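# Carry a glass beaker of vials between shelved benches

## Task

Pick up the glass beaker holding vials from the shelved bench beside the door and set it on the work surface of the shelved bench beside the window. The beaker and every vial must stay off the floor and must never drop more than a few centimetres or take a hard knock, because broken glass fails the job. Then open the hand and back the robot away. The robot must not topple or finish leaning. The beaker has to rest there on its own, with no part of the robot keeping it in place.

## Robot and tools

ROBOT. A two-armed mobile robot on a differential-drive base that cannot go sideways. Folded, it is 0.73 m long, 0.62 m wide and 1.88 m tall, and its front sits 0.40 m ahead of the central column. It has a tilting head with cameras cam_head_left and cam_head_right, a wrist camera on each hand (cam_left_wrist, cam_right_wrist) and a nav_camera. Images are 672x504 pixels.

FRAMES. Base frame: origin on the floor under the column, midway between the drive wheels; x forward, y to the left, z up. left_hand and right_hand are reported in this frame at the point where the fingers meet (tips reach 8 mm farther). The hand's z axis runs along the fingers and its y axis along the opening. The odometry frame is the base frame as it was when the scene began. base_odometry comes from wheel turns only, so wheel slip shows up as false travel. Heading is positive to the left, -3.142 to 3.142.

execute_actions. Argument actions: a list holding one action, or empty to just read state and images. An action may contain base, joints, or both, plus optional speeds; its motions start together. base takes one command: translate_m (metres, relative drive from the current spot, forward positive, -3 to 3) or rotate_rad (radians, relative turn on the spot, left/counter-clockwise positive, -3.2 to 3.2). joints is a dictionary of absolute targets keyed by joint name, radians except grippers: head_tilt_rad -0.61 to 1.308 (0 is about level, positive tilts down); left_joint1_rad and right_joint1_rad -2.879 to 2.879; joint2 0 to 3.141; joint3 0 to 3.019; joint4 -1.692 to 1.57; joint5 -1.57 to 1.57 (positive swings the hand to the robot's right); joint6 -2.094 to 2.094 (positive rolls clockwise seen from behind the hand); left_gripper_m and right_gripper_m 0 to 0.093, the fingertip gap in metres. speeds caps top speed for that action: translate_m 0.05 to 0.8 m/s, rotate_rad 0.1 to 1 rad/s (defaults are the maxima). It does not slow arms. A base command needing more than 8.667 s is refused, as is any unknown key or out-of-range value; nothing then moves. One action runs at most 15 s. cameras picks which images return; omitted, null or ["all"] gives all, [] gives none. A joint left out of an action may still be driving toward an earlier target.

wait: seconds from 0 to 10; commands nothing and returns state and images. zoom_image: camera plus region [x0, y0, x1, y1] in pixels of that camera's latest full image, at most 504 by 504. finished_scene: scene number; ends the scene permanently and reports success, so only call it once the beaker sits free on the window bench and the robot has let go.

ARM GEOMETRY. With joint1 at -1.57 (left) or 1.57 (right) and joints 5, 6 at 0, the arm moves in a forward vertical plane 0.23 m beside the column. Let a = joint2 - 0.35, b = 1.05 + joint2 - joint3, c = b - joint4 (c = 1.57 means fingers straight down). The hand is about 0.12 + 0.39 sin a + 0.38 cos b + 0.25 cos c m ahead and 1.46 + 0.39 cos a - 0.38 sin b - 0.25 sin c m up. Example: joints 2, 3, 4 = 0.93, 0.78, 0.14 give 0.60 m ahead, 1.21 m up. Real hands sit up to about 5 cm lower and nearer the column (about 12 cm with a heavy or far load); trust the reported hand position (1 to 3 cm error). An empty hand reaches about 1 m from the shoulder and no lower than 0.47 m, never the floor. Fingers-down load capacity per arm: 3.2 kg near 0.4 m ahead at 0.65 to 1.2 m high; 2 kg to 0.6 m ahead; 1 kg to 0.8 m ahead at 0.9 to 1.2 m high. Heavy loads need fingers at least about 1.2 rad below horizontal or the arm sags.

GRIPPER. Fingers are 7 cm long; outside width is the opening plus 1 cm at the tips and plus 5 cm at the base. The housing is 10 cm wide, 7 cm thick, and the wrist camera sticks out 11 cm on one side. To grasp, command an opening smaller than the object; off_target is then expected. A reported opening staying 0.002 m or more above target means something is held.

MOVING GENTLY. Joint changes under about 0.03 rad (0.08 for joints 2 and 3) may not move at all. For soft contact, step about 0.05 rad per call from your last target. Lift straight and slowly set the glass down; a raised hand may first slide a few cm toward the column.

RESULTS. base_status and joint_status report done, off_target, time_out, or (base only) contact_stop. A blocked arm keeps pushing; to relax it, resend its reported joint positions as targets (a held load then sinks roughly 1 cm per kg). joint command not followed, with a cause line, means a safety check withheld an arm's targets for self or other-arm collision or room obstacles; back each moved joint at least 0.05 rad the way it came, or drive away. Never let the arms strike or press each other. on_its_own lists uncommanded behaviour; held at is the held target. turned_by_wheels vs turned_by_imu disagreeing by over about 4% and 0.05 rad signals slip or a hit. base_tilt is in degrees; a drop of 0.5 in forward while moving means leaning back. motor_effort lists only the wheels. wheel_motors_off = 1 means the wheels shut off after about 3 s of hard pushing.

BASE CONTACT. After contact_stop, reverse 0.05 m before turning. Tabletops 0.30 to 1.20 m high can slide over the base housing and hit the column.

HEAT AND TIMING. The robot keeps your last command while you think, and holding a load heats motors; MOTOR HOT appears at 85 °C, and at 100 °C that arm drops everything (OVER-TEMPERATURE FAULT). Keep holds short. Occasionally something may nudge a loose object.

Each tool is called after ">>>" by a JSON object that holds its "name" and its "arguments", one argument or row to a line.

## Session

>>> {"name": "execute_actions", "arguments": {
  "actions": []
}}

Scene clock: 0.00 s.
base_odometry: x=+0.000 y=+0.000 heading=+0.000 (m, m, rad; odometry frame)
turned_by_wheels: +0.000 (rad since the last result)
turned_by_imu: +0.000 (rad since the last result)
base_tilt: forward=+0.2 right=-0.3 (deg)
base_status: not commanded
joint_positions: head_tilt_rad=+0.896 left_joint1_rad=-1.558 left_joint2_rad=+0.872 left_joint3_rad=+0.434 left_joint4_rad=-0.982 left_joint5_rad=+0.038 left_joint6_rad=+0.072 left_gripper_m=+0.095 right_joint1_rad=+1.601 right_joint2_rad=+0.857 right_joint3_rad=+0.432 right_joint4_rad=-0.918 right_joint5_rad=-0.011 right_joint6_rad=+0.069 right_gripper_m=+0.094
joint_status: not commanded
wheel_motors_off: 0
motor_effort: left_wheel=+2 right_wheel=+4 (%)
left_hand: x=+0.1578 y=+0.2208 z=+1.2551 quat_wxyz=(+0.433, -0.019, -0.901, +0.029) (m; base frame)
right_hand: x=+0.1702 y=-0.2165 z=+1.2442 quat_wxyz=(+0.398, -0.022, -0.917, +0.000) (m; base frame)
pictures: cam_head_left, cam_head_right, cam_left_wrist, cam_right_wrist, nav_camera
Images, in order (width x height): cam_head_left 672x504, cam_head_right 672x504, cam_left_wrist 672x504, cam_right_wrist 672x504, nav_camera 672x504.

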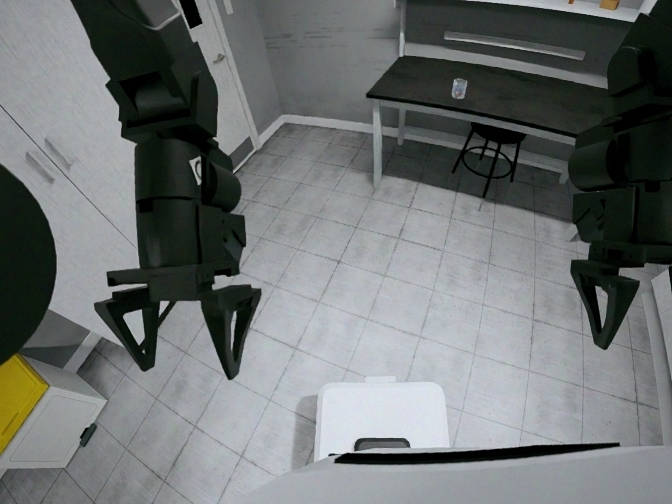

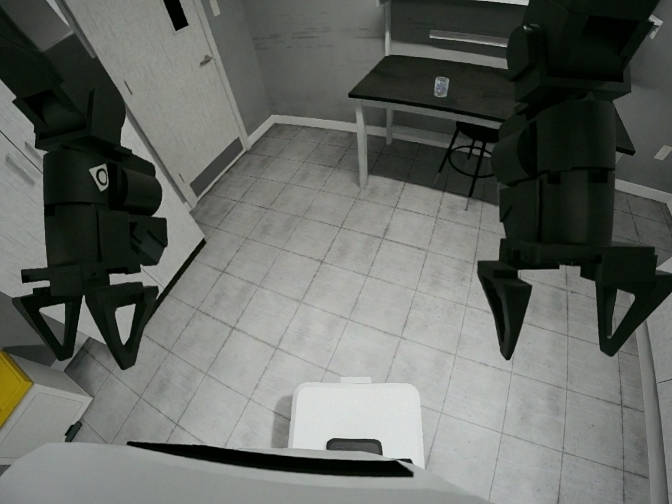

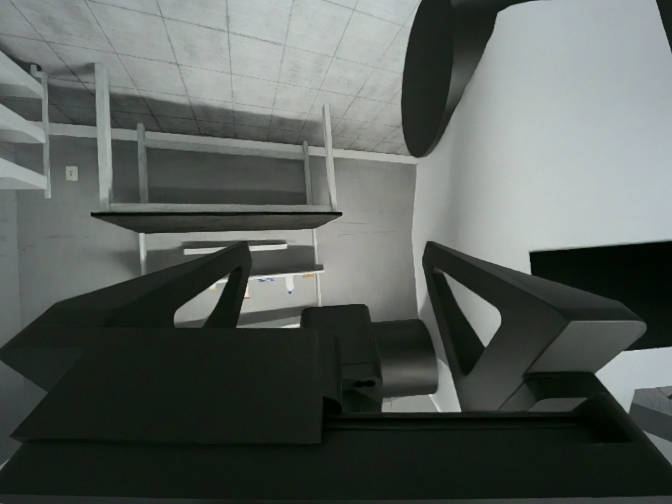

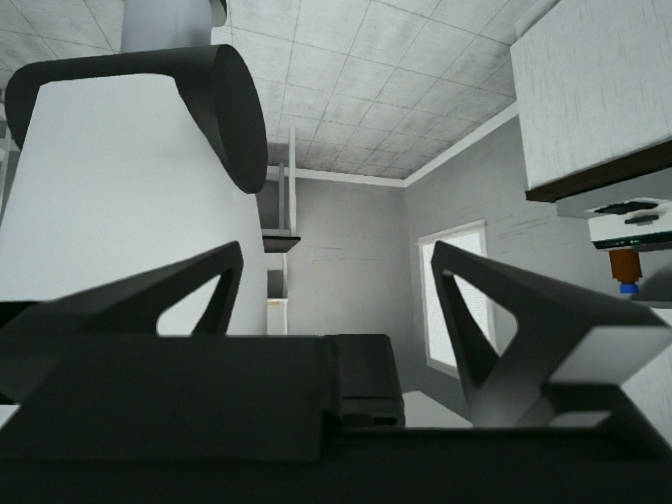

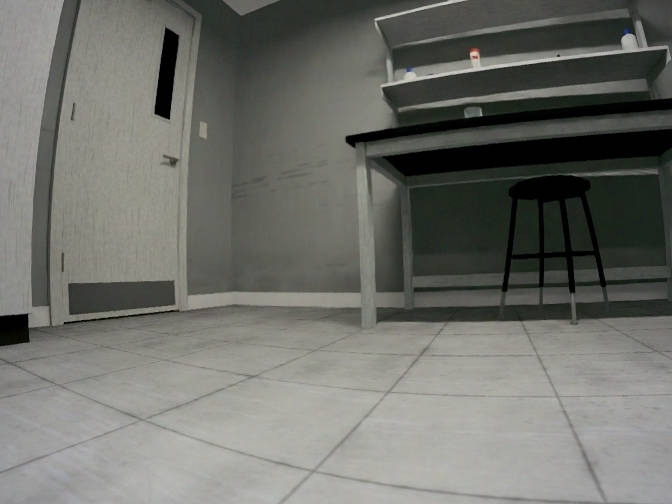

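>>> {"name": "execute_actions", "arguments": {
  "actions": [
    {"base":{"rotate_rad":-0.16},"joints":{"head_tilt_rad":0.6,"right_joint1_rad":1.57,"right_joint2_rad":1.2,"right_joint3_rad":1.2,"right_joint4_rad":-0.52,"right_joint5_rad":0,"right_joint6_rad":0,"right_gripper_m":0.093}}
  ],
  "cameras": ["cam_head_right","nav_camera"]
}}

>>> {"name": "execute_actions", "arguments": {
  "actions": [
    {"base":{"translate_m":0.75}}
  ],
  "cameras": ["cam_head_right","cam_right_wrist","nav_camera"]
}}

Scene clock: 19.27 s.
base_odometry: x=+0.000 y=+0.000 heading=-0.159 (m, m, rad; odometry frame)
turned_by_wheels: -0.159 (rad since the last result)
turned_by_imu: -0.158 (rad since the last result)
base_tilt: forward=+0.2 right=-0.2 (deg)
base_status: done
joint_positions: head_tilt_rad=+0.618 left_joint1_rad=-1.558 left_joint2_rad=+0.872 left_joint3_rad=+0.434 left_joint4_rad=-0.982 left_joint5_rad=+0.038 left_joint6_rad=+0.072 left_gripper_m=+0.095 right_joint1_rad=+1.576 right_joint2_rad=+1.199 right_joint3_rad=+1.197 right_joint4_rad=-0.528 right_joint5_rad=-0.004 right_joint6_rad=+0.007 right_gripper_m=+0.093
joint_status: all done
wheel_motors_off: 0
motor_effort: left_wheel=+3(33) right_wheel=-3(34) (%)
left_hand: x=+0.1578 y=+0.2208 z=+1.2551 quat_wxyz=(+0.433, -0.019, -0.901, +0.029) (m; base frame)
right_hand: x=+0.6024 y=-0.2219 z=+1.1323 quat_wxyz=(+0.003, -0.002, -1.000, -0.004) (m; base frame)
pictures: cam_head_right, nav_camera
Images, in order (width x height): cam_head_right 672x504, nav_camera 672x504.

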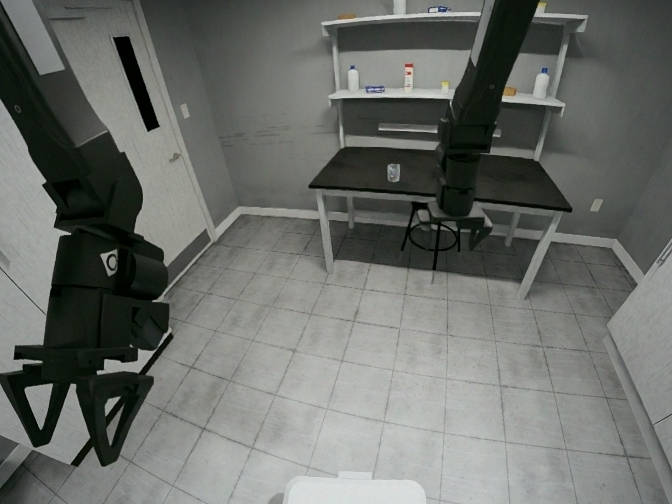

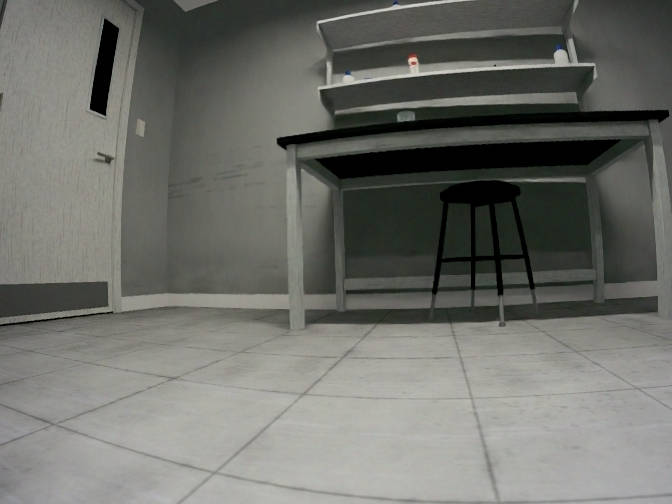

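Scene clock: 22.20 s.
base_odometry: x=+0.741 y=-0.119 heading=-0.159 (m, m, rad; odometry frame)
turned_by_wheels: +0.000 (rad since the last result)
turned_by_imu: -0.004 (rad since the last result)
base_tilt: forward=+0.1 right=-0.3 (deg)
base_status: done
joint_positions: head_tilt_rad=+0.617 left_joint1_rad=-1.558 left_joint2_rad=+0.872 left_joint3_rad=+0.436 left_joint4_rad=-0.982 left_joint5_rad=+0.038 left_joint6_rad=+0.072 left_gripper_m=+0.095 right_joint1_rad=+1.576 right_joint2_rad=+1.199 right_joint3_rad=+1.194 right_joint4_rad=-0.528 right_joint5_rad=-0.004 right_joint6_rad=+0.007 right_gripper_m=+0.093
joint_status: not commanded
wheel_motors_off: 0
motor_effort: left_wheel=+0(45) right_wheel=+0(58) (%)
left_hand: x=+0.1587 y=+0.2208 z=+1.2549 quat_wxyz=(+0.432, -0.019, -0.901, +0.029) (m; base frame)
right_hand: x=+0.6008 y=-0.2219 z=+1.1318 quat_wxyz=(+0.005, -0.002, -1.000, -0.004) (m; base frame)
pictures: cam_head_right, cam_right_wrist, nav_camera
Images, in order (width x height): cam_head_right 672x504, cam_right_wrist 672x504, nav_camera 672x504.

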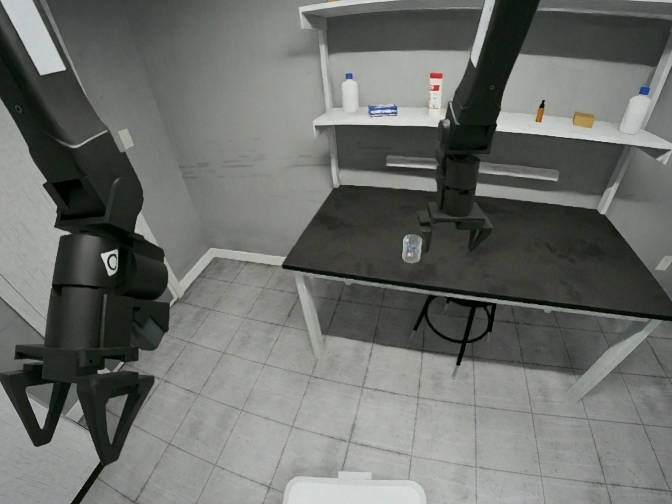

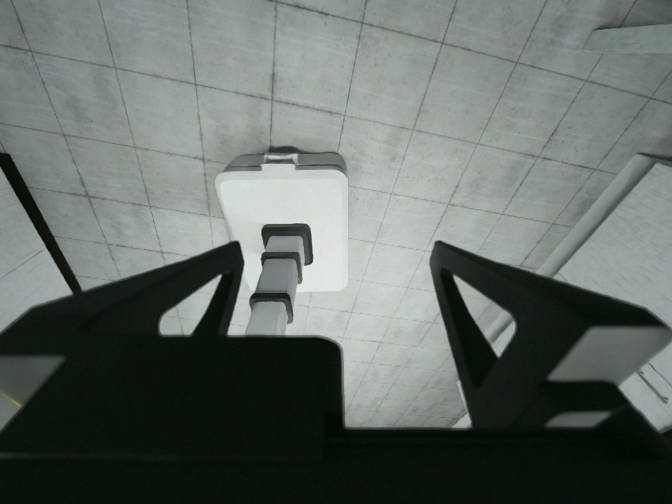

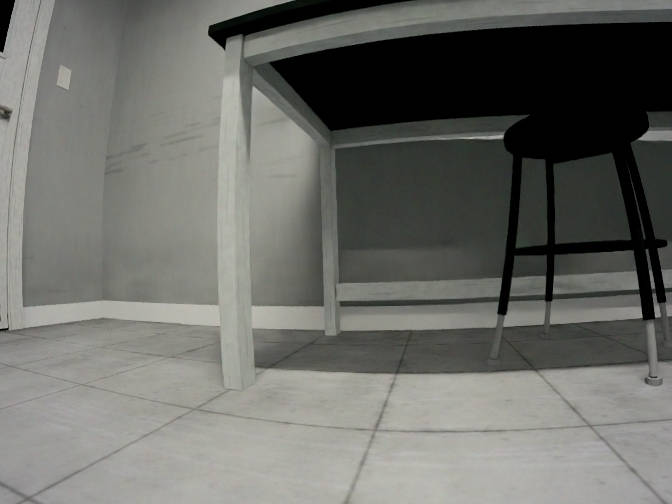

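>>> {"name": "execute_actions", "arguments": {
  "actions": [
    {"base":{"translate_m":0.3},"speeds":{"translate_m":0.4},"joints":{"head_tilt_rad":0.75}}
  ],
  "cameras": ["cam_head_right","cam_right_wrist","nav_camera"]
}}

Scene clock: 39.83 s.
base_odometry: x=+1.037 y=-0.166 heading=-0.159 (m, m, rad; odometry frame)
turned_by_wheels: +0.000 (rad since the last result)
turned_by_imu: -0.002 (rad since the last result)
base_tilt: forward=+0.2 right=-0.2 (deg)
base_status: done
joint_positions: head_tilt_rad=+0.753 left_joint1_rad=-1.558 left_joint2_rad=+0.872 left_joint3_rad=+0.434 left_joint4_rad=-0.982 left_joint5_rad=+0.038 left_joint6_rad=+0.072 left_gripper_m=+0.095 right_joint1_rad=+1.576 right_joint2_rad=+1.199 right_joint3_rad=+1.193 right_joint4_rad=-0.528 right_joint5_rad=-0.004 right_joint6_rad=+0.007 right_gripper_m=+0.093
joint_status: all done
wheel_motors_off: 0
motor_effort: left_wheel=-1(35) right_wheel=-1(38) (%)
left_hand: x=+0.1576 y=+0.2208 z=+1.2552 quat_wxyz=(+0.433, -0.019, -0.901, +0.029) (m; base frame)
right_hand: x=+0.5997 y=-0.2219 z=+1.1314 quat_wxyz=(+0.006, -0.002, -1.000, -0.004) (m; base frame)
pictures: cam_head_right, cam_right_wrist, nav_camera
Images, in order (width x height): cam_head_right 672x504, cam_right_wrist 672x504, nav_camera 672x504.

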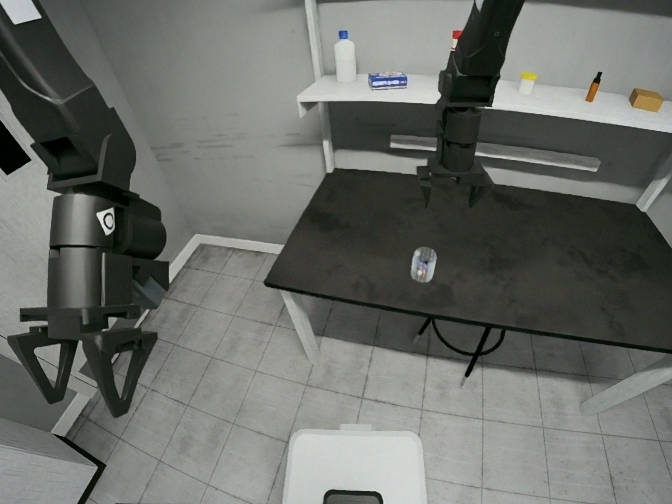

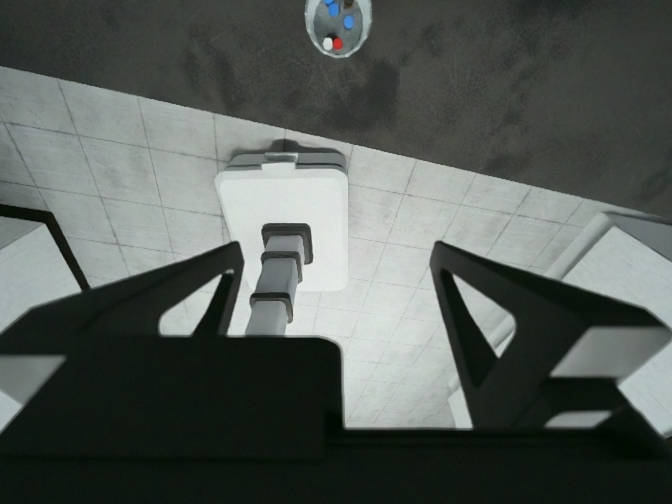

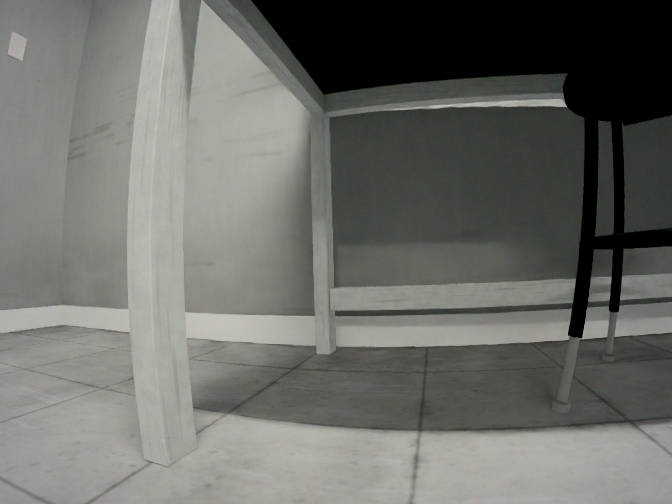

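>>> {"name": "execute_actions", "arguments": {
  "actions": [
    {"base":{"translate_m":0.1},"speeds":{"translate_m":0.2},"joints":{"right_joint2_rad":1.68,"right_joint3_rad":1.44,"right_joint4_rad":-0.23}}
  ],
  "cameras": ["cam_head_right","cam_right_wrist"]
}}

Scene clock: 49.53 s.
base_odometry: x=+1.136 y=-0.182 heading=-0.158 (m, m, rad; odometry frame)
turned_by_wheels: +0.000 (rad since the last result)
turned_by_imu: -0.002 (rad since the last result)
base_tilt: forward=+0.1 right=-0.2 (deg)
base_status: done
joint_positions: head_tilt_rad=+0.753 left_joint1_rad=-1.558 left_joint2_rad=+0.871 left_joint3_rad=+0.434 left_joint4_rad=-0.982 left_joint5_rad=+0.038 left_joint6_rad=+0.072 left_gripper_m=+0.095 right_joint1_rad=+1.576 right_joint2_rad=+1.693 right_joint3_rad=+1.429 right_joint4_rad=-0.233 right_joint5_rad=-0.004 right_joint6_rad=+0.007 right_gripper_m=+0.093
joint_status: all done
wheel_motors_off: 0
motor_effort: left_wheel=+0(28) right_wheel=+0(39) (%)
left_hand: x=+0.1579 y=+0.2208 z=+1.2552 quat_wxyz=(+0.432, -0.019, -0.901, +0.029) (m; base frame)
right_hand: x=+0.6036 y=-0.2210 z=+0.9268 quat_wxyz=(-0.013, -0.002, -1.000, -0.004) (m; base frame)
pictures: cam_head_right, cam_right_wrist
Images, in order (width x height): cam_head_right 672x504, cam_right_wrist 672x504.

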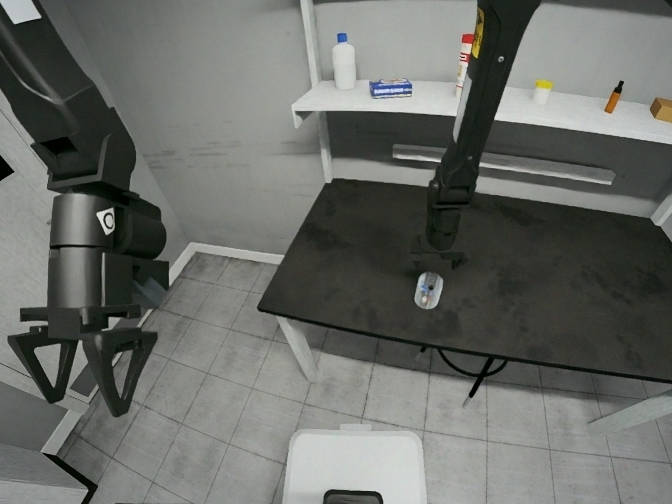

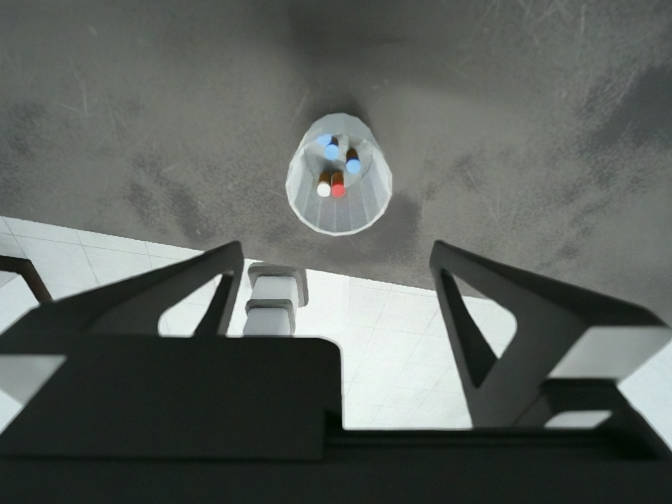

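>>> {"name": "execute_actions", "arguments": {
  "actions": [
    {"joints":{"right_joint2_rad":1.945,"right_joint3_rad":1.665,"right_joint4_rad":-0.18}}
  ],
  "cameras": ["cam_head_right","cam_right_wrist"]
}}

Scene clock: 63.23 s.
base_odometry: x=+1.136 y=-0.182 heading=-0.158 (m, m, rad; odometry frame)
turned_by_wheels: +0.000 (rad since the last result)
turned_by_imu: -0.001 (rad since the last result)
base_tilt: forward=+0.3 right=-0.2 (deg)
base_status: not commanded
joint_positions: head_tilt_rad=+0.753 left_joint1_rad=-1.558 left_joint2_rad=+0.871 left_joint3_rad=+0.434 left_joint4_rad=-0.982 left_joint5_rad=+0.038 left_joint6_rad=+0.072 left_gripper_m=+0.095 right_joint1_rad=+1.576 right_joint2_rad=+1.960 right_joint3_rad=+1.654 right_joint4_rad=-0.187 right_joint5_rad=-0.004 right_joint6_rad=+0.007 right_gripper_m=+0.093
joint_status: all done
wheel_motors_off: 0
motor_effort: left_wheel=-1(1) right_wheel=+0(0) (%)
left_hand: x=+0.1579 y=+0.2208 z=+1.2552 quat_wxyz=(+0.432, -0.019, -0.901, +0.029) (m; base frame)
right_hand: x=+0.5982 y=-0.2205 z=+0.8209 quat_wxyz=(-0.015, -0.002, -1.000, -0.004) (m; base frame)
pictures: cam_head_right, cam_right_wrist
Images, in order (width x height): cam_head_right 672x504, cam_right_wrist 672x504.

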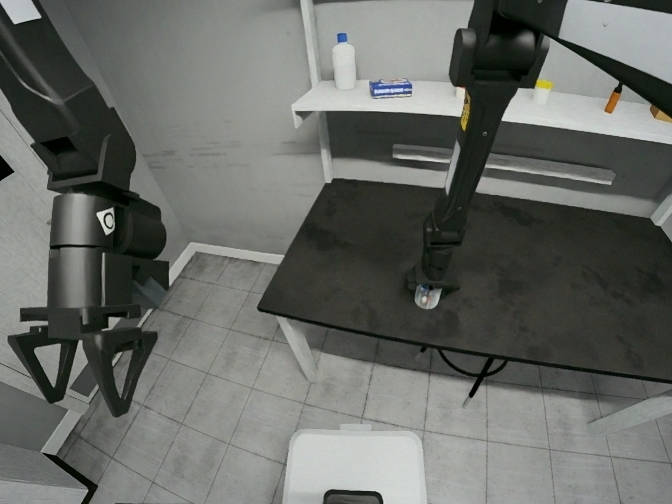

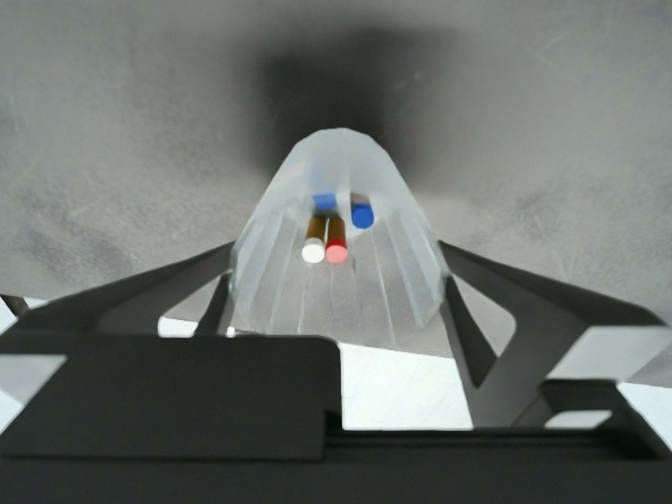

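>>> {"name": "execute_actions", "arguments": {
  "actions": [
    {"base":{"translate_m":0.013},"speeds":{"translate_m":0.05}}
  ],
  "cameras": ["cam_right_wrist"]
}}

>>> {"name": "execute_actions", "arguments": {
  "actions": [
    {"joints":{"right_gripper_m":0.05}}
  ],
  "cameras": ["cam_right_wrist"]
}}

Scene clock: 73.70 s.
base_odometry: x=+1.149 y=-0.184 heading=-0.158 (m, m, rad; odometry frame)
turned_by_wheels: +0.000 (rad since the last result)
turned_by_imu: -0.001 (rad since the last result)
base_tilt: forward=+0.2 right=-0.3 (deg)
base_status: done
joint_positions: head_tilt_rad=+0.753 left_joint1_rad=-1.558 left_joint2_rad=+0.871 left_joint3_rad=+0.434 left_joint4_rad=-0.982 left_joint5_rad=+0.038 left_joint6_rad=+0.072 left_gripper_m=+0.095 right_joint1_rad=+1.576 right_joint2_rad=+1.957 right_joint3_rad=+1.658 right_joint4_rad=-0.187 right_joint5_rad=-0.004 right_joint6_rad=+0.007 right_gripper_m=+0.093
joint_status: not commanded
wheel_motors_off: 0
motor_effort: left_wheel=+0(32) right_wheel=+0(40) (%)
left_hand: x=+0.1578 y=+0.2208 z=+1.2552 quat_wxyz=(+0.432, -0.019, -0.901, +0.029) (m; base frame)
right_hand: x=+0.6025 y=-0.2205 z=+0.8225 quat_wxyz=(-0.019, -0.002, -1.000, -0.004) (m; base frame)
pictures: cam_right_wrist
Images, in order (width x height): cam_right_wrist 672x504.

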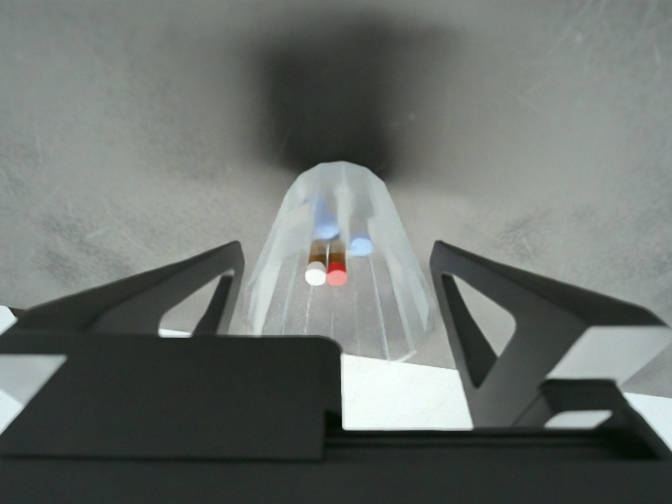

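Scene clock: 74.27 s.
base_odometry: x=+1.149 y=-0.184 heading=-0.158 (m, m, rad; odometry frame)
turned_by_wheels: +0.000 (rad since the last result)
turned_by_imu: +0.000 (rad since the last result)
base_tilt: forward=+0.3 right=-0.2 (deg)
base_status: not commanded
joint_positions: head_tilt_rad=+0.753 left_joint1_rad=-1.558 left_joint2_rad=+0.871 left_joint3_rad=+0.434 left_joint4_rad=-0.982 left_joint5_rad=+0.038 left_joint6_rad=+0.072 left_gripper_m=+0.095 right_joint1_rad=+1.576 right_joint2_rad=+1.957 right_joint3_rad=+1.658 right_joint4_rad=-0.187 right_joint5_rad=-0.003 right_joint6_rad=+0.007 right_gripper_m=+0.069
joint_status: right_gripper_m off_target (ended at +0.069, target +0.050)
wheel_motors_off: 0
motor_effort: left_wheel=-1(0) right_wheel=+0(1) (%)
left_hand: x=+0.1578 y=+0.2208 z=+1.2552 quat_wxyz=(+0.432, -0.019, -0.901, +0.029) (m; base frame)
right_hand: x=+0.6025 y=-0.2206 z=+0.8225 quat_wxyz=(-0.019, -0.002, -1.000, -0.004) (m; base frame)
pictures: cam_right_wrist
Images, in order (width x height): cam_right_wrist 672x504.

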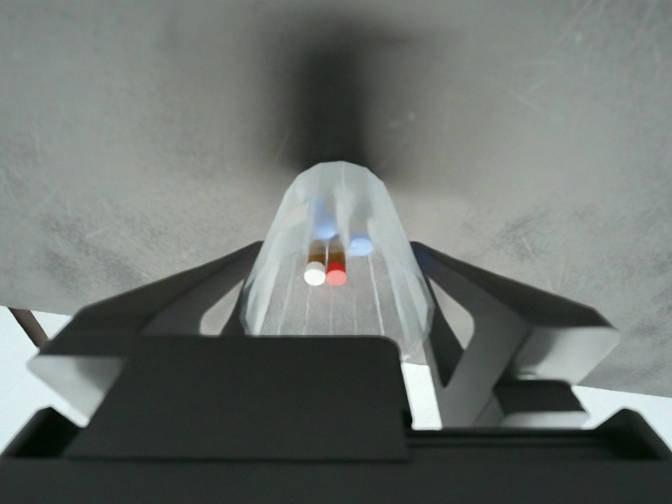

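>>> {"name": "execute_actions", "arguments": {
  "actions": [
    {"joints":{"right_joint2_rad":1.7,"right_joint3_rad":1.44,"right_joint4_rad":-0.24}}
  ],
  "cameras": ["cam_right_wrist"]
}}

>>> {"name": "execute_actions", "arguments": {
  "actions": [
    {"base":{"translate_m":-0.5},"speeds":{"translate_m":0.4},"joints":{"right_joint2_rad":1.4,"right_joint3_rad":1.27,"right_joint4_rad":-0.37,"head_tilt_rad":0.55}}
  ],
  "cameras": ["cam_head_left","cam_head_right","cam_right_wrist"]
}}

Scene clock: 87.93 s.
base_odometry: x=+1.149 y=-0.184 heading=-0.158 (m, m, rad; odometry frame)
turned_by_wheels: +0.000 (rad since the last result)
turned_by_imu: -0.001 (rad since the last result)
base_tilt: forward=+0.2 right=-0.2 (deg)
base_status: not commanded
joint_positions: head_tilt_rad=+0.753 left_joint1_rad=-1.558 left_joint2_rad=+0.871 left_joint3_rad=+0.434 left_joint4_rad=-0.982 left_joint5_rad=+0.038 left_joint6_rad=+0.072 left_gripper_m=+0.095 right_joint1_rad=+1.576 right_joint2_rad=+1.691 right_joint3_rad=+1.439 right_joint4_rad=-0.232 right_joint5_rad=-0.003 right_joint6_rad=+0.007 right_gripper_m=+0.069
joint_status: all done
wheel_motors_off: 0
motor_effort: left_wheel=+0(1) right_wheel=+0(1) (%)
left_hand: x=+0.1578 y=+0.2208 z=+1.2552 quat_wxyz=(+0.432, -0.019, -0.901, +0.029) (m; base frame)
right_hand: x=+0.6109 y=-0.2211 z=+0.9287 quat_wxyz=(-0.020, -0.002, -1.000, -0.004) (m; base frame)
pictures: cam_right_wrist
Images, in order (width x height): cam_right_wrist 672x504.

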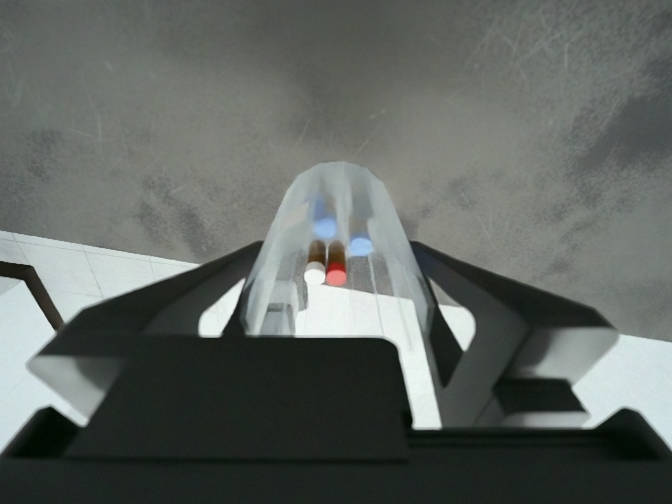

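Scene clock: 90.50 s.
base_odometry: x=+0.655 y=-0.105 heading=-0.157 (m, m, rad; odometry frame)
turned_by_wheels: +0.002 (rad since the last result)
turned_by_imu: +0.003 (rad since the last result)
base_tilt: forward=+0.3 right=-0.3 (deg)
base_status: done
joint_positions: head_tilt_rad=+0.568 left_joint1_rad=-1.558 left_joint2_rad=+0.871 left_joint3_rad=+0.433 left_joint4_rad=-0.982 left_joint5_rad=+0.038 left_joint6_rad=+0.072 left_gripper_m=+0.095 right_joint1_rad=+1.576 right_joint2_rad=+1.396 right_joint3_rad=+1.262 right_joint4_rad=-0.366 right_joint5_rad=-0.003 right_joint6_rad=+0.007 right_gripper_m=+0.069
joint_status: all done
wheel_motors_off: 0
motor_effort: left_wheel=+0(32) right_wheel=-1(39) (%)
left_hand: x=+0.1572 y=+0.2208 z=+1.2554 quat_wxyz=(+0.433, -0.019, -0.901, +0.029) (m; base frame)
right_hand: x=+0.6086 y=-0.2217 z=+1.0485 quat_wxyz=(-0.012, -0.002, -1.000, -0.004) (m; base frame)
pictures: cam_head_left, cam_head_right, cam_right_wrist
Images, in order (width x height): cam_head_left 672x504, cam_head_right 672x504, cam_right_wrist 672x504.

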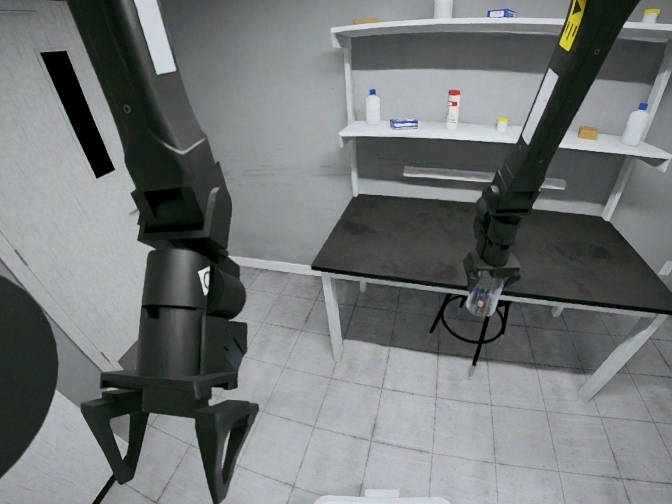

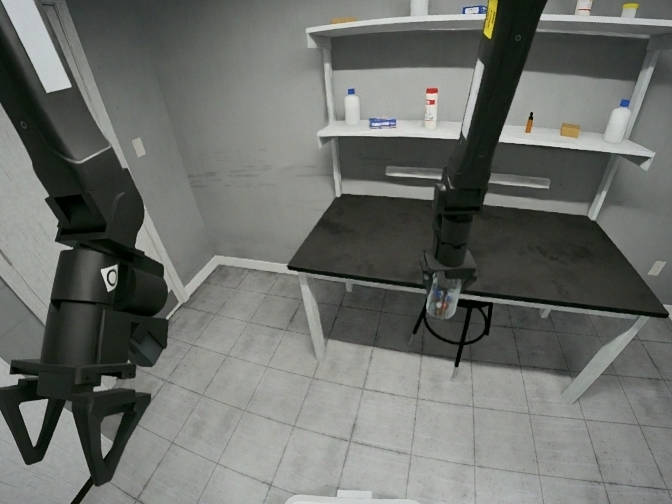

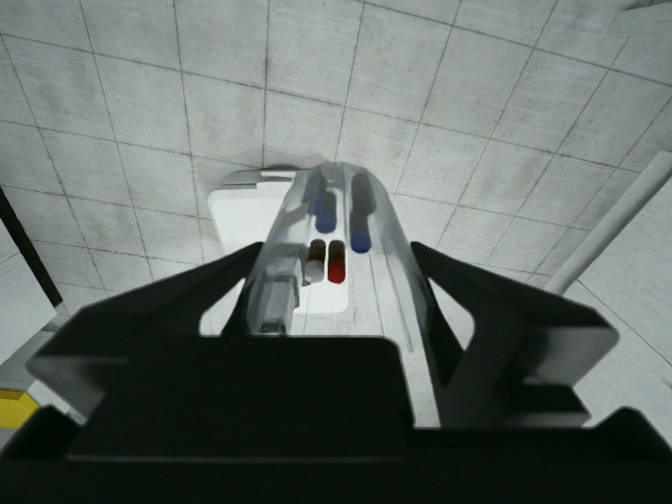

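>>> {"name": "execute_actions", "arguments": {
  "actions": [
    {"base":{"rotate_rad":0.9},"speeds":{"rotate_rad":0.6},"joints":{"head_tilt_rad":0.75}}
  ],
  "cameras": ["cam_head_left","cam_head_right"]
}}

Scene clock: 109.47 s.
base_odometry: x=+0.655 y=-0.105 heading=+0.743 (m, m, rad; odometry frame)
turned_by_wheels: +0.900 (rad since the last result)
turned_by_imu: +0.892 (rad since the last result)
base_tilt: forward=+0.4 right=-0.1 (deg)
base_status: done
joint_positions: head_tilt_rad=+0.752 left_joint1_rad=-1.558 left_joint2_rad=+0.871 left_joint3_rad=+0.433 left_joint4_rad=-0.982 left_joint5_rad=+0.038 left_joint6_rad=+0.072 left_gripper_m=+0.095 right_joint1_rad=+1.571 right_joint2_rad=+1.396 right_joint3_rad=+1.262 right_joint4_rad=-0.366 right_joint5_rad=-0.003 right_joint6_rad=+0.007 right_gripper_m=+0.069
joint_status: all done
wheel_motors_off: 0
motor_effort: left_wheel=+0(26) right_wheel=+2(52) (%)
left_hand: x=+0.1572 y=+0.2208 z=+1.2554 quat_wxyz=(+0.433, -0.019, -0.901, +0.029) (m; base frame)
right_hand: x=+0.6086 y=-0.2250 z=+1.0484 quat_wxyz=(-0.012, -0.003, -1.000, -0.001) (m; base frame)
pictures: cam_head_left, cam_head_right
Images, in order (width x height): cam_head_left 672x504, cam_head_right 672x504.

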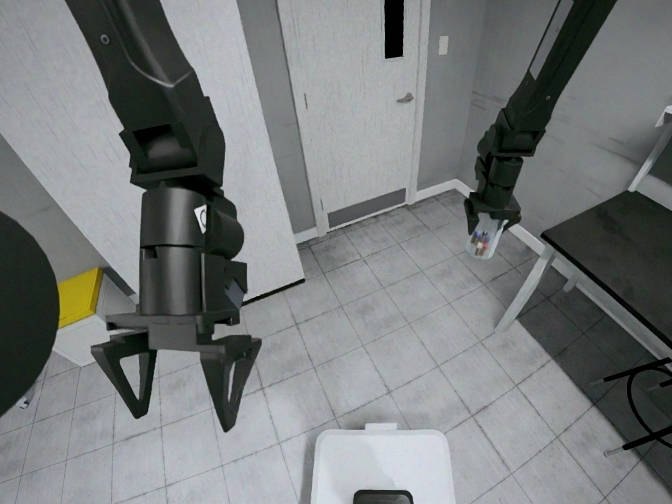

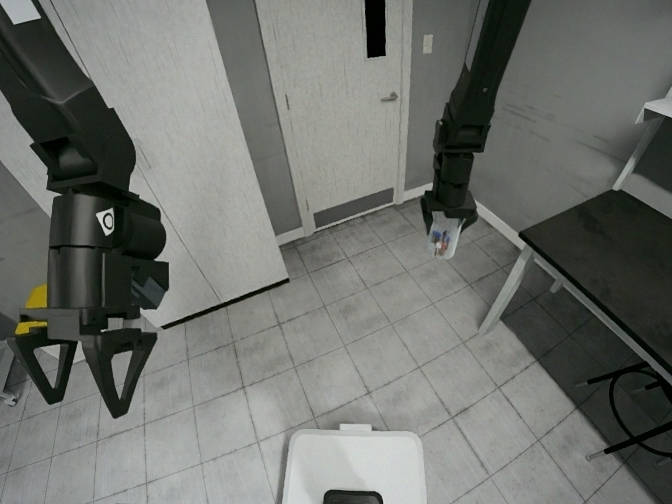

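>>> {"name": "execute_actions", "arguments": {
  "actions": [
    {"base":{"rotate_rad":1.9},"speeds":{"rotate_rad":0.7},"joints":{"head_tilt_rad":0.55}}
  ],
  "cameras": ["cam_head_left","cam_head_right","nav_camera"]
}}

Scene clock: 125.27 s.
base_odometry: x=+0.655 y=-0.105 heading=+2.642 (m, m, rad; odometry frame)
turned_by_wheels: +1.900 (rad since the last result)
turned_by_imu: +1.892 (rad since the last result)
base_tilt: forward=+0.1 right=-0.4 (deg)
base_status: done
joint_positions: head_tilt_rad=+0.568 left_joint1_rad=-1.558 left_joint2_rad=+0.871 left_joint3_rad=+0.433 left_joint4_rad=-0.982 left_joint5_rad=+0.038 left_joint6_rad=+0.072 left_gripper_m=+0.095 right_joint1_rad=+1.569 right_joint2_rad=+1.396 right_joint3_rad=+1.262 right_joint4_rad=-0.366 right_joint5_rad=-0.002 right_joint6_rad=+0.007 right_gripper_m=+0.069
joint_status: all done
wheel_motors_off: 0
motor_effort: left_wheel=+0(26) right_wheel=+1(32) (%)
left_hand: x=+0.1572 y=+0.2208 z=+1.2554 quat_wxyz=(+0.433, -0.019, -0.901, +0.029) (m; base frame)
right_hand: x=+0.6086 y=-0.2260 z=+1.0484 quat_wxyz=(-0.012, -0.004, -1.000, -0.001) (m; base frame)
pictures: cam_head_left, cam_head_right, nav_camera
Images, in order (width x height): cam_head_left 672x504, cam_head_right 672x504, nav_camera 672x504.

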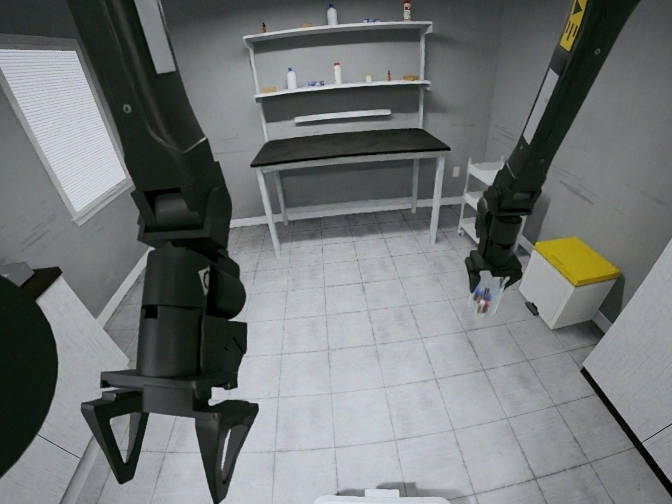

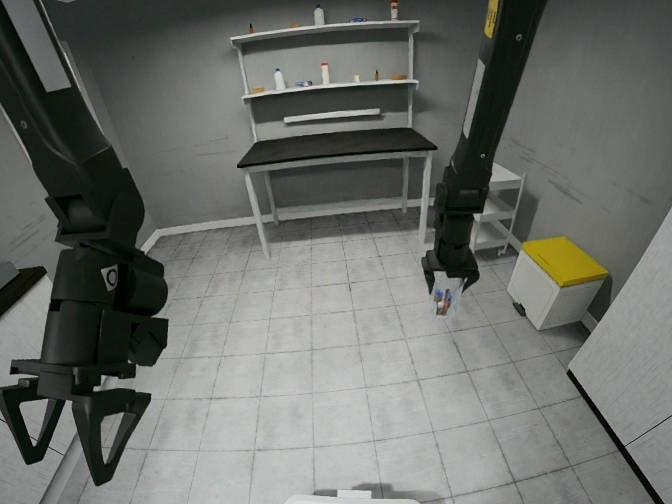

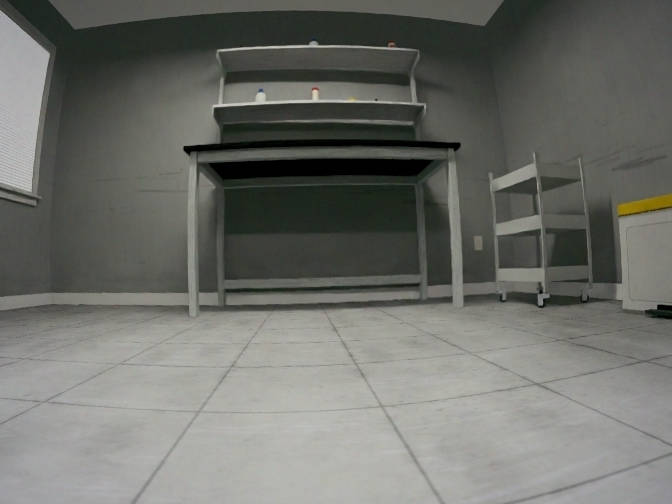

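>>> {"name": "execute_actions", "arguments": {
  "actions": [
    {"base":{"rotate_rad":0.1},"speeds":{"rotate_rad":0.5},"joints":{"right_joint2_rad":1.3,"right_joint3_rad":1.2,"right_joint4_rad":-0.4,"head_tilt_rad":0.7}}
  ],
  "cameras": []
}}

>>> {"name": "execute_actions", "arguments": {
  "actions": [
    {"base":{"translate_m":1.35},"speeds":{"translate_m":0.6}}
  ],
  "cameras": ["cam_head_right","cam_right_wrist","nav_camera"]
}}

Scene clock: 139.20 s.
base_odometry: x=+0.655 y=-0.105 heading=+2.742 (m, m, rad; odometry frame)
turned_by_wheels: +0.099 (rad since the last result)
turned_by_imu: +0.098 (rad since the last result)
base_tilt: forward=+0.1 right=-0.2 (deg)
base_status: done
joint_positions: head_tilt_rad=+0.703 left_joint1_rad=-1.558 left_joint2_rad=+0.871 left_joint3_rad=+0.433 left_joint4_rad=-0.982 left_joint5_rad=+0.038 left_joint6_rad=+0.072 left_gripper_m=+0.095 right_joint1_rad=+1.569 right_joint2_rad=+1.314 right_joint3_rad=+1.188 right_joint4_rad=-0.393 right_joint5_rad=-0.002 right_joint6_rad=+0.007 right_gripper_m=+0.069
joint_status: all done
wheel_motors_off: 0
motor_effort: left_wheel=+1(24) right_wheel=+2(31) (%)
left_hand: x=+0.1572 y=+0.2208 z=+1.2554 quat_wxyz=(+0.433, -0.019, -0.901, +0.029) (m; base frame)
right_hand: x=+0.5903 y=-0.2261 z=+1.0766 quat_wxyz=(-0.003, -0.004, -1.000, +0.000) (m; base frame)
pictures: none
No camera images: the call's "cameras" was empty. Leave "cameras" out to get every camera's image.

Scene clock: 143.10 s.
base_odometry: x=-0.589 y=+0.420 heading=+2.742 (m, m, rad; odometry frame)
turned_by_wheels: +0.000 (rad since the last result)
turned_by_imu: -0.006 (rad since the last result)
base_tilt: forward=+0.2 right=-0.3 (deg)
base_status: done
joint_positions: head_tilt_rad=+0.704 left_joint1_rad=-1.558 left_joint2_rad=+0.871 left_joint3_rad=+0.434 left_joint4_rad=-0.982 left_joint5_rad=+0.038 left_joint6_rad=+0.072 left_gripper_m=+0.095 right_joint1_rad=+1.569 right_joint2_rad=+1.314 right_joint3_rad=+1.189 right_joint4_rad=-0.393 right_joint5_rad=-0.002 right_joint6_rad=+0.007 right_gripper_m=+0.069
joint_status: not commanded
wheel_motors_off: 0
motor_effort: left_wheel=+2(47) right_wheel=+0(64) (%)
left_hand: x=+0.1580 y=+0.2208 z=+1.2552 quat_wxyz=(+0.432, -0.019, -0.901, +0.029) (m; base frame)
right_hand: x=+0.5908 y=-0.2261 z=+1.0767 quat_wxyz=(-0.003, -0.004, -1.000, +0.000) (m; base frame)
pictures: cam_head_right, cam_right_wrist, nav_camera
Images, in order (width x height): cam_head_right 672x504, cam_right_wrist 672x504, nav_camera 672x504.

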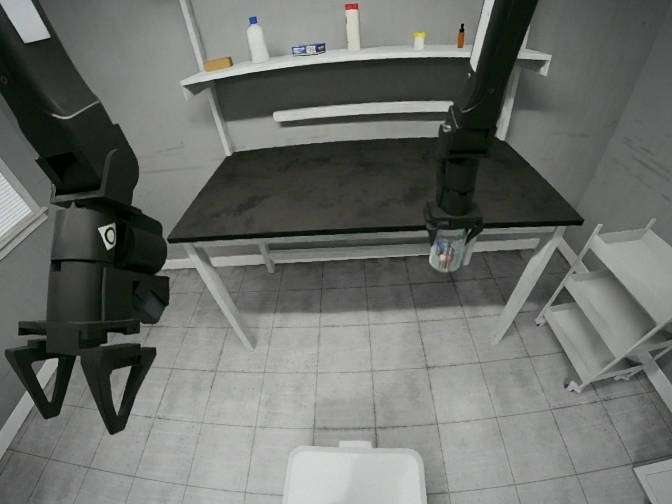

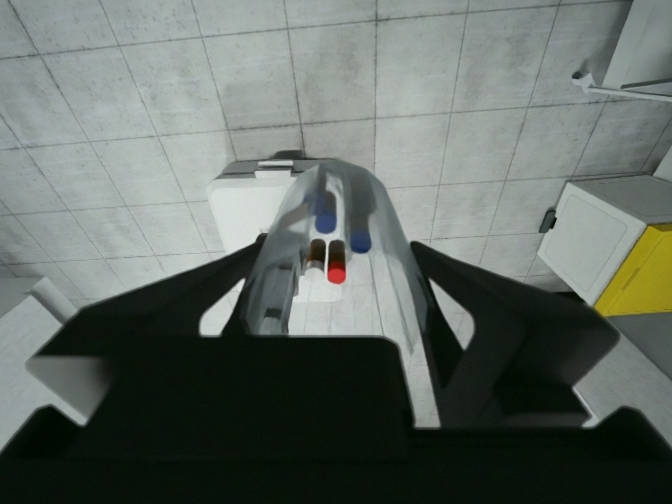

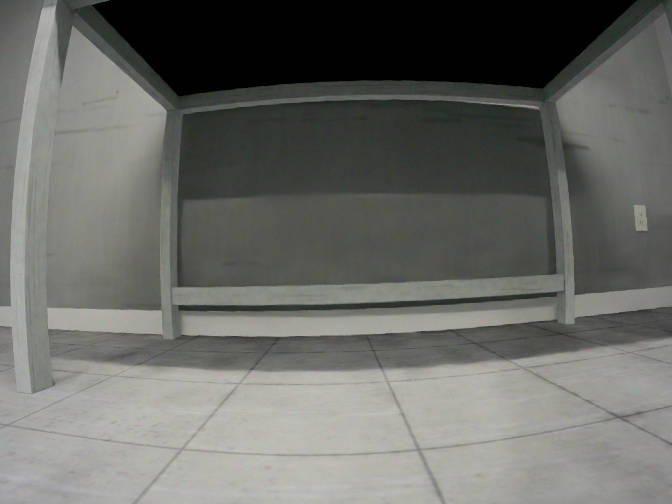

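>>> {"name": "execute_actions", "arguments": {
  "actions": [
    {"base":{"translate_m":0.44},"speeds":{"translate_m":0.3}}
  ],
  "cameras": ["cam_head_right","cam_right_wrist"]
}}

Scene clock: 155.63 s.
base_odometry: x=-0.994 y=+0.591 heading=+2.742 (m, m, rad; odometry frame)
turned_by_wheels: +0.000 (rad since the last result)
turned_by_imu: -0.003 (rad since the last result)
base_tilt: forward=+0.2 right=-0.2 (deg)
base_status: done
joint_positions: head_tilt_rad=+0.704 left_joint1_rad=-1.558 left_joint2_rad=+0.870 left_joint3_rad=+0.434 left_joint4_rad=-0.982 left_joint5_rad=+0.038 left_joint6_rad=+0.072 left_gripper_m=+0.095 right_joint1_rad=+1.569 right_joint2_rad=+1.313 right_joint3_rad=+1.190 right_joint4_rad=-0.393 right_joint5_rad=-0.002 right_joint6_rad=+0.007 right_gripper_m=+0.069
joint_status: not commanded
wheel_motors_off: 0
motor_effort: left_wheel=+0(30) right_wheel=+1(41) (%)
left_hand: x=+0.1582 y=+0.2208 z=+1.2552 quat_wxyz=(+0.432, -0.019, -0.901, +0.029) (m; base frame)
right_hand: x=+0.5915 y=-0.2261 z=+1.0772 quat_wxyz=(-0.004, -0.004, -1.000, +0.000) (m; base frame)
pictures: cam_head_right, cam_right_wrist
Images, in order (width x height): cam_head_right 672x504, cam_right_wrist 672x504.

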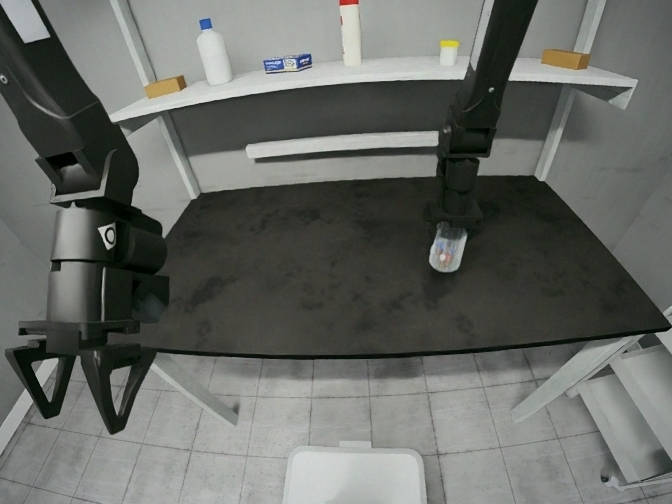

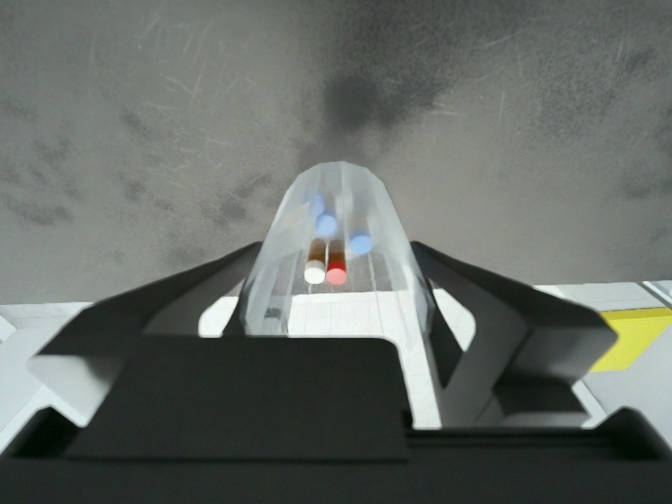

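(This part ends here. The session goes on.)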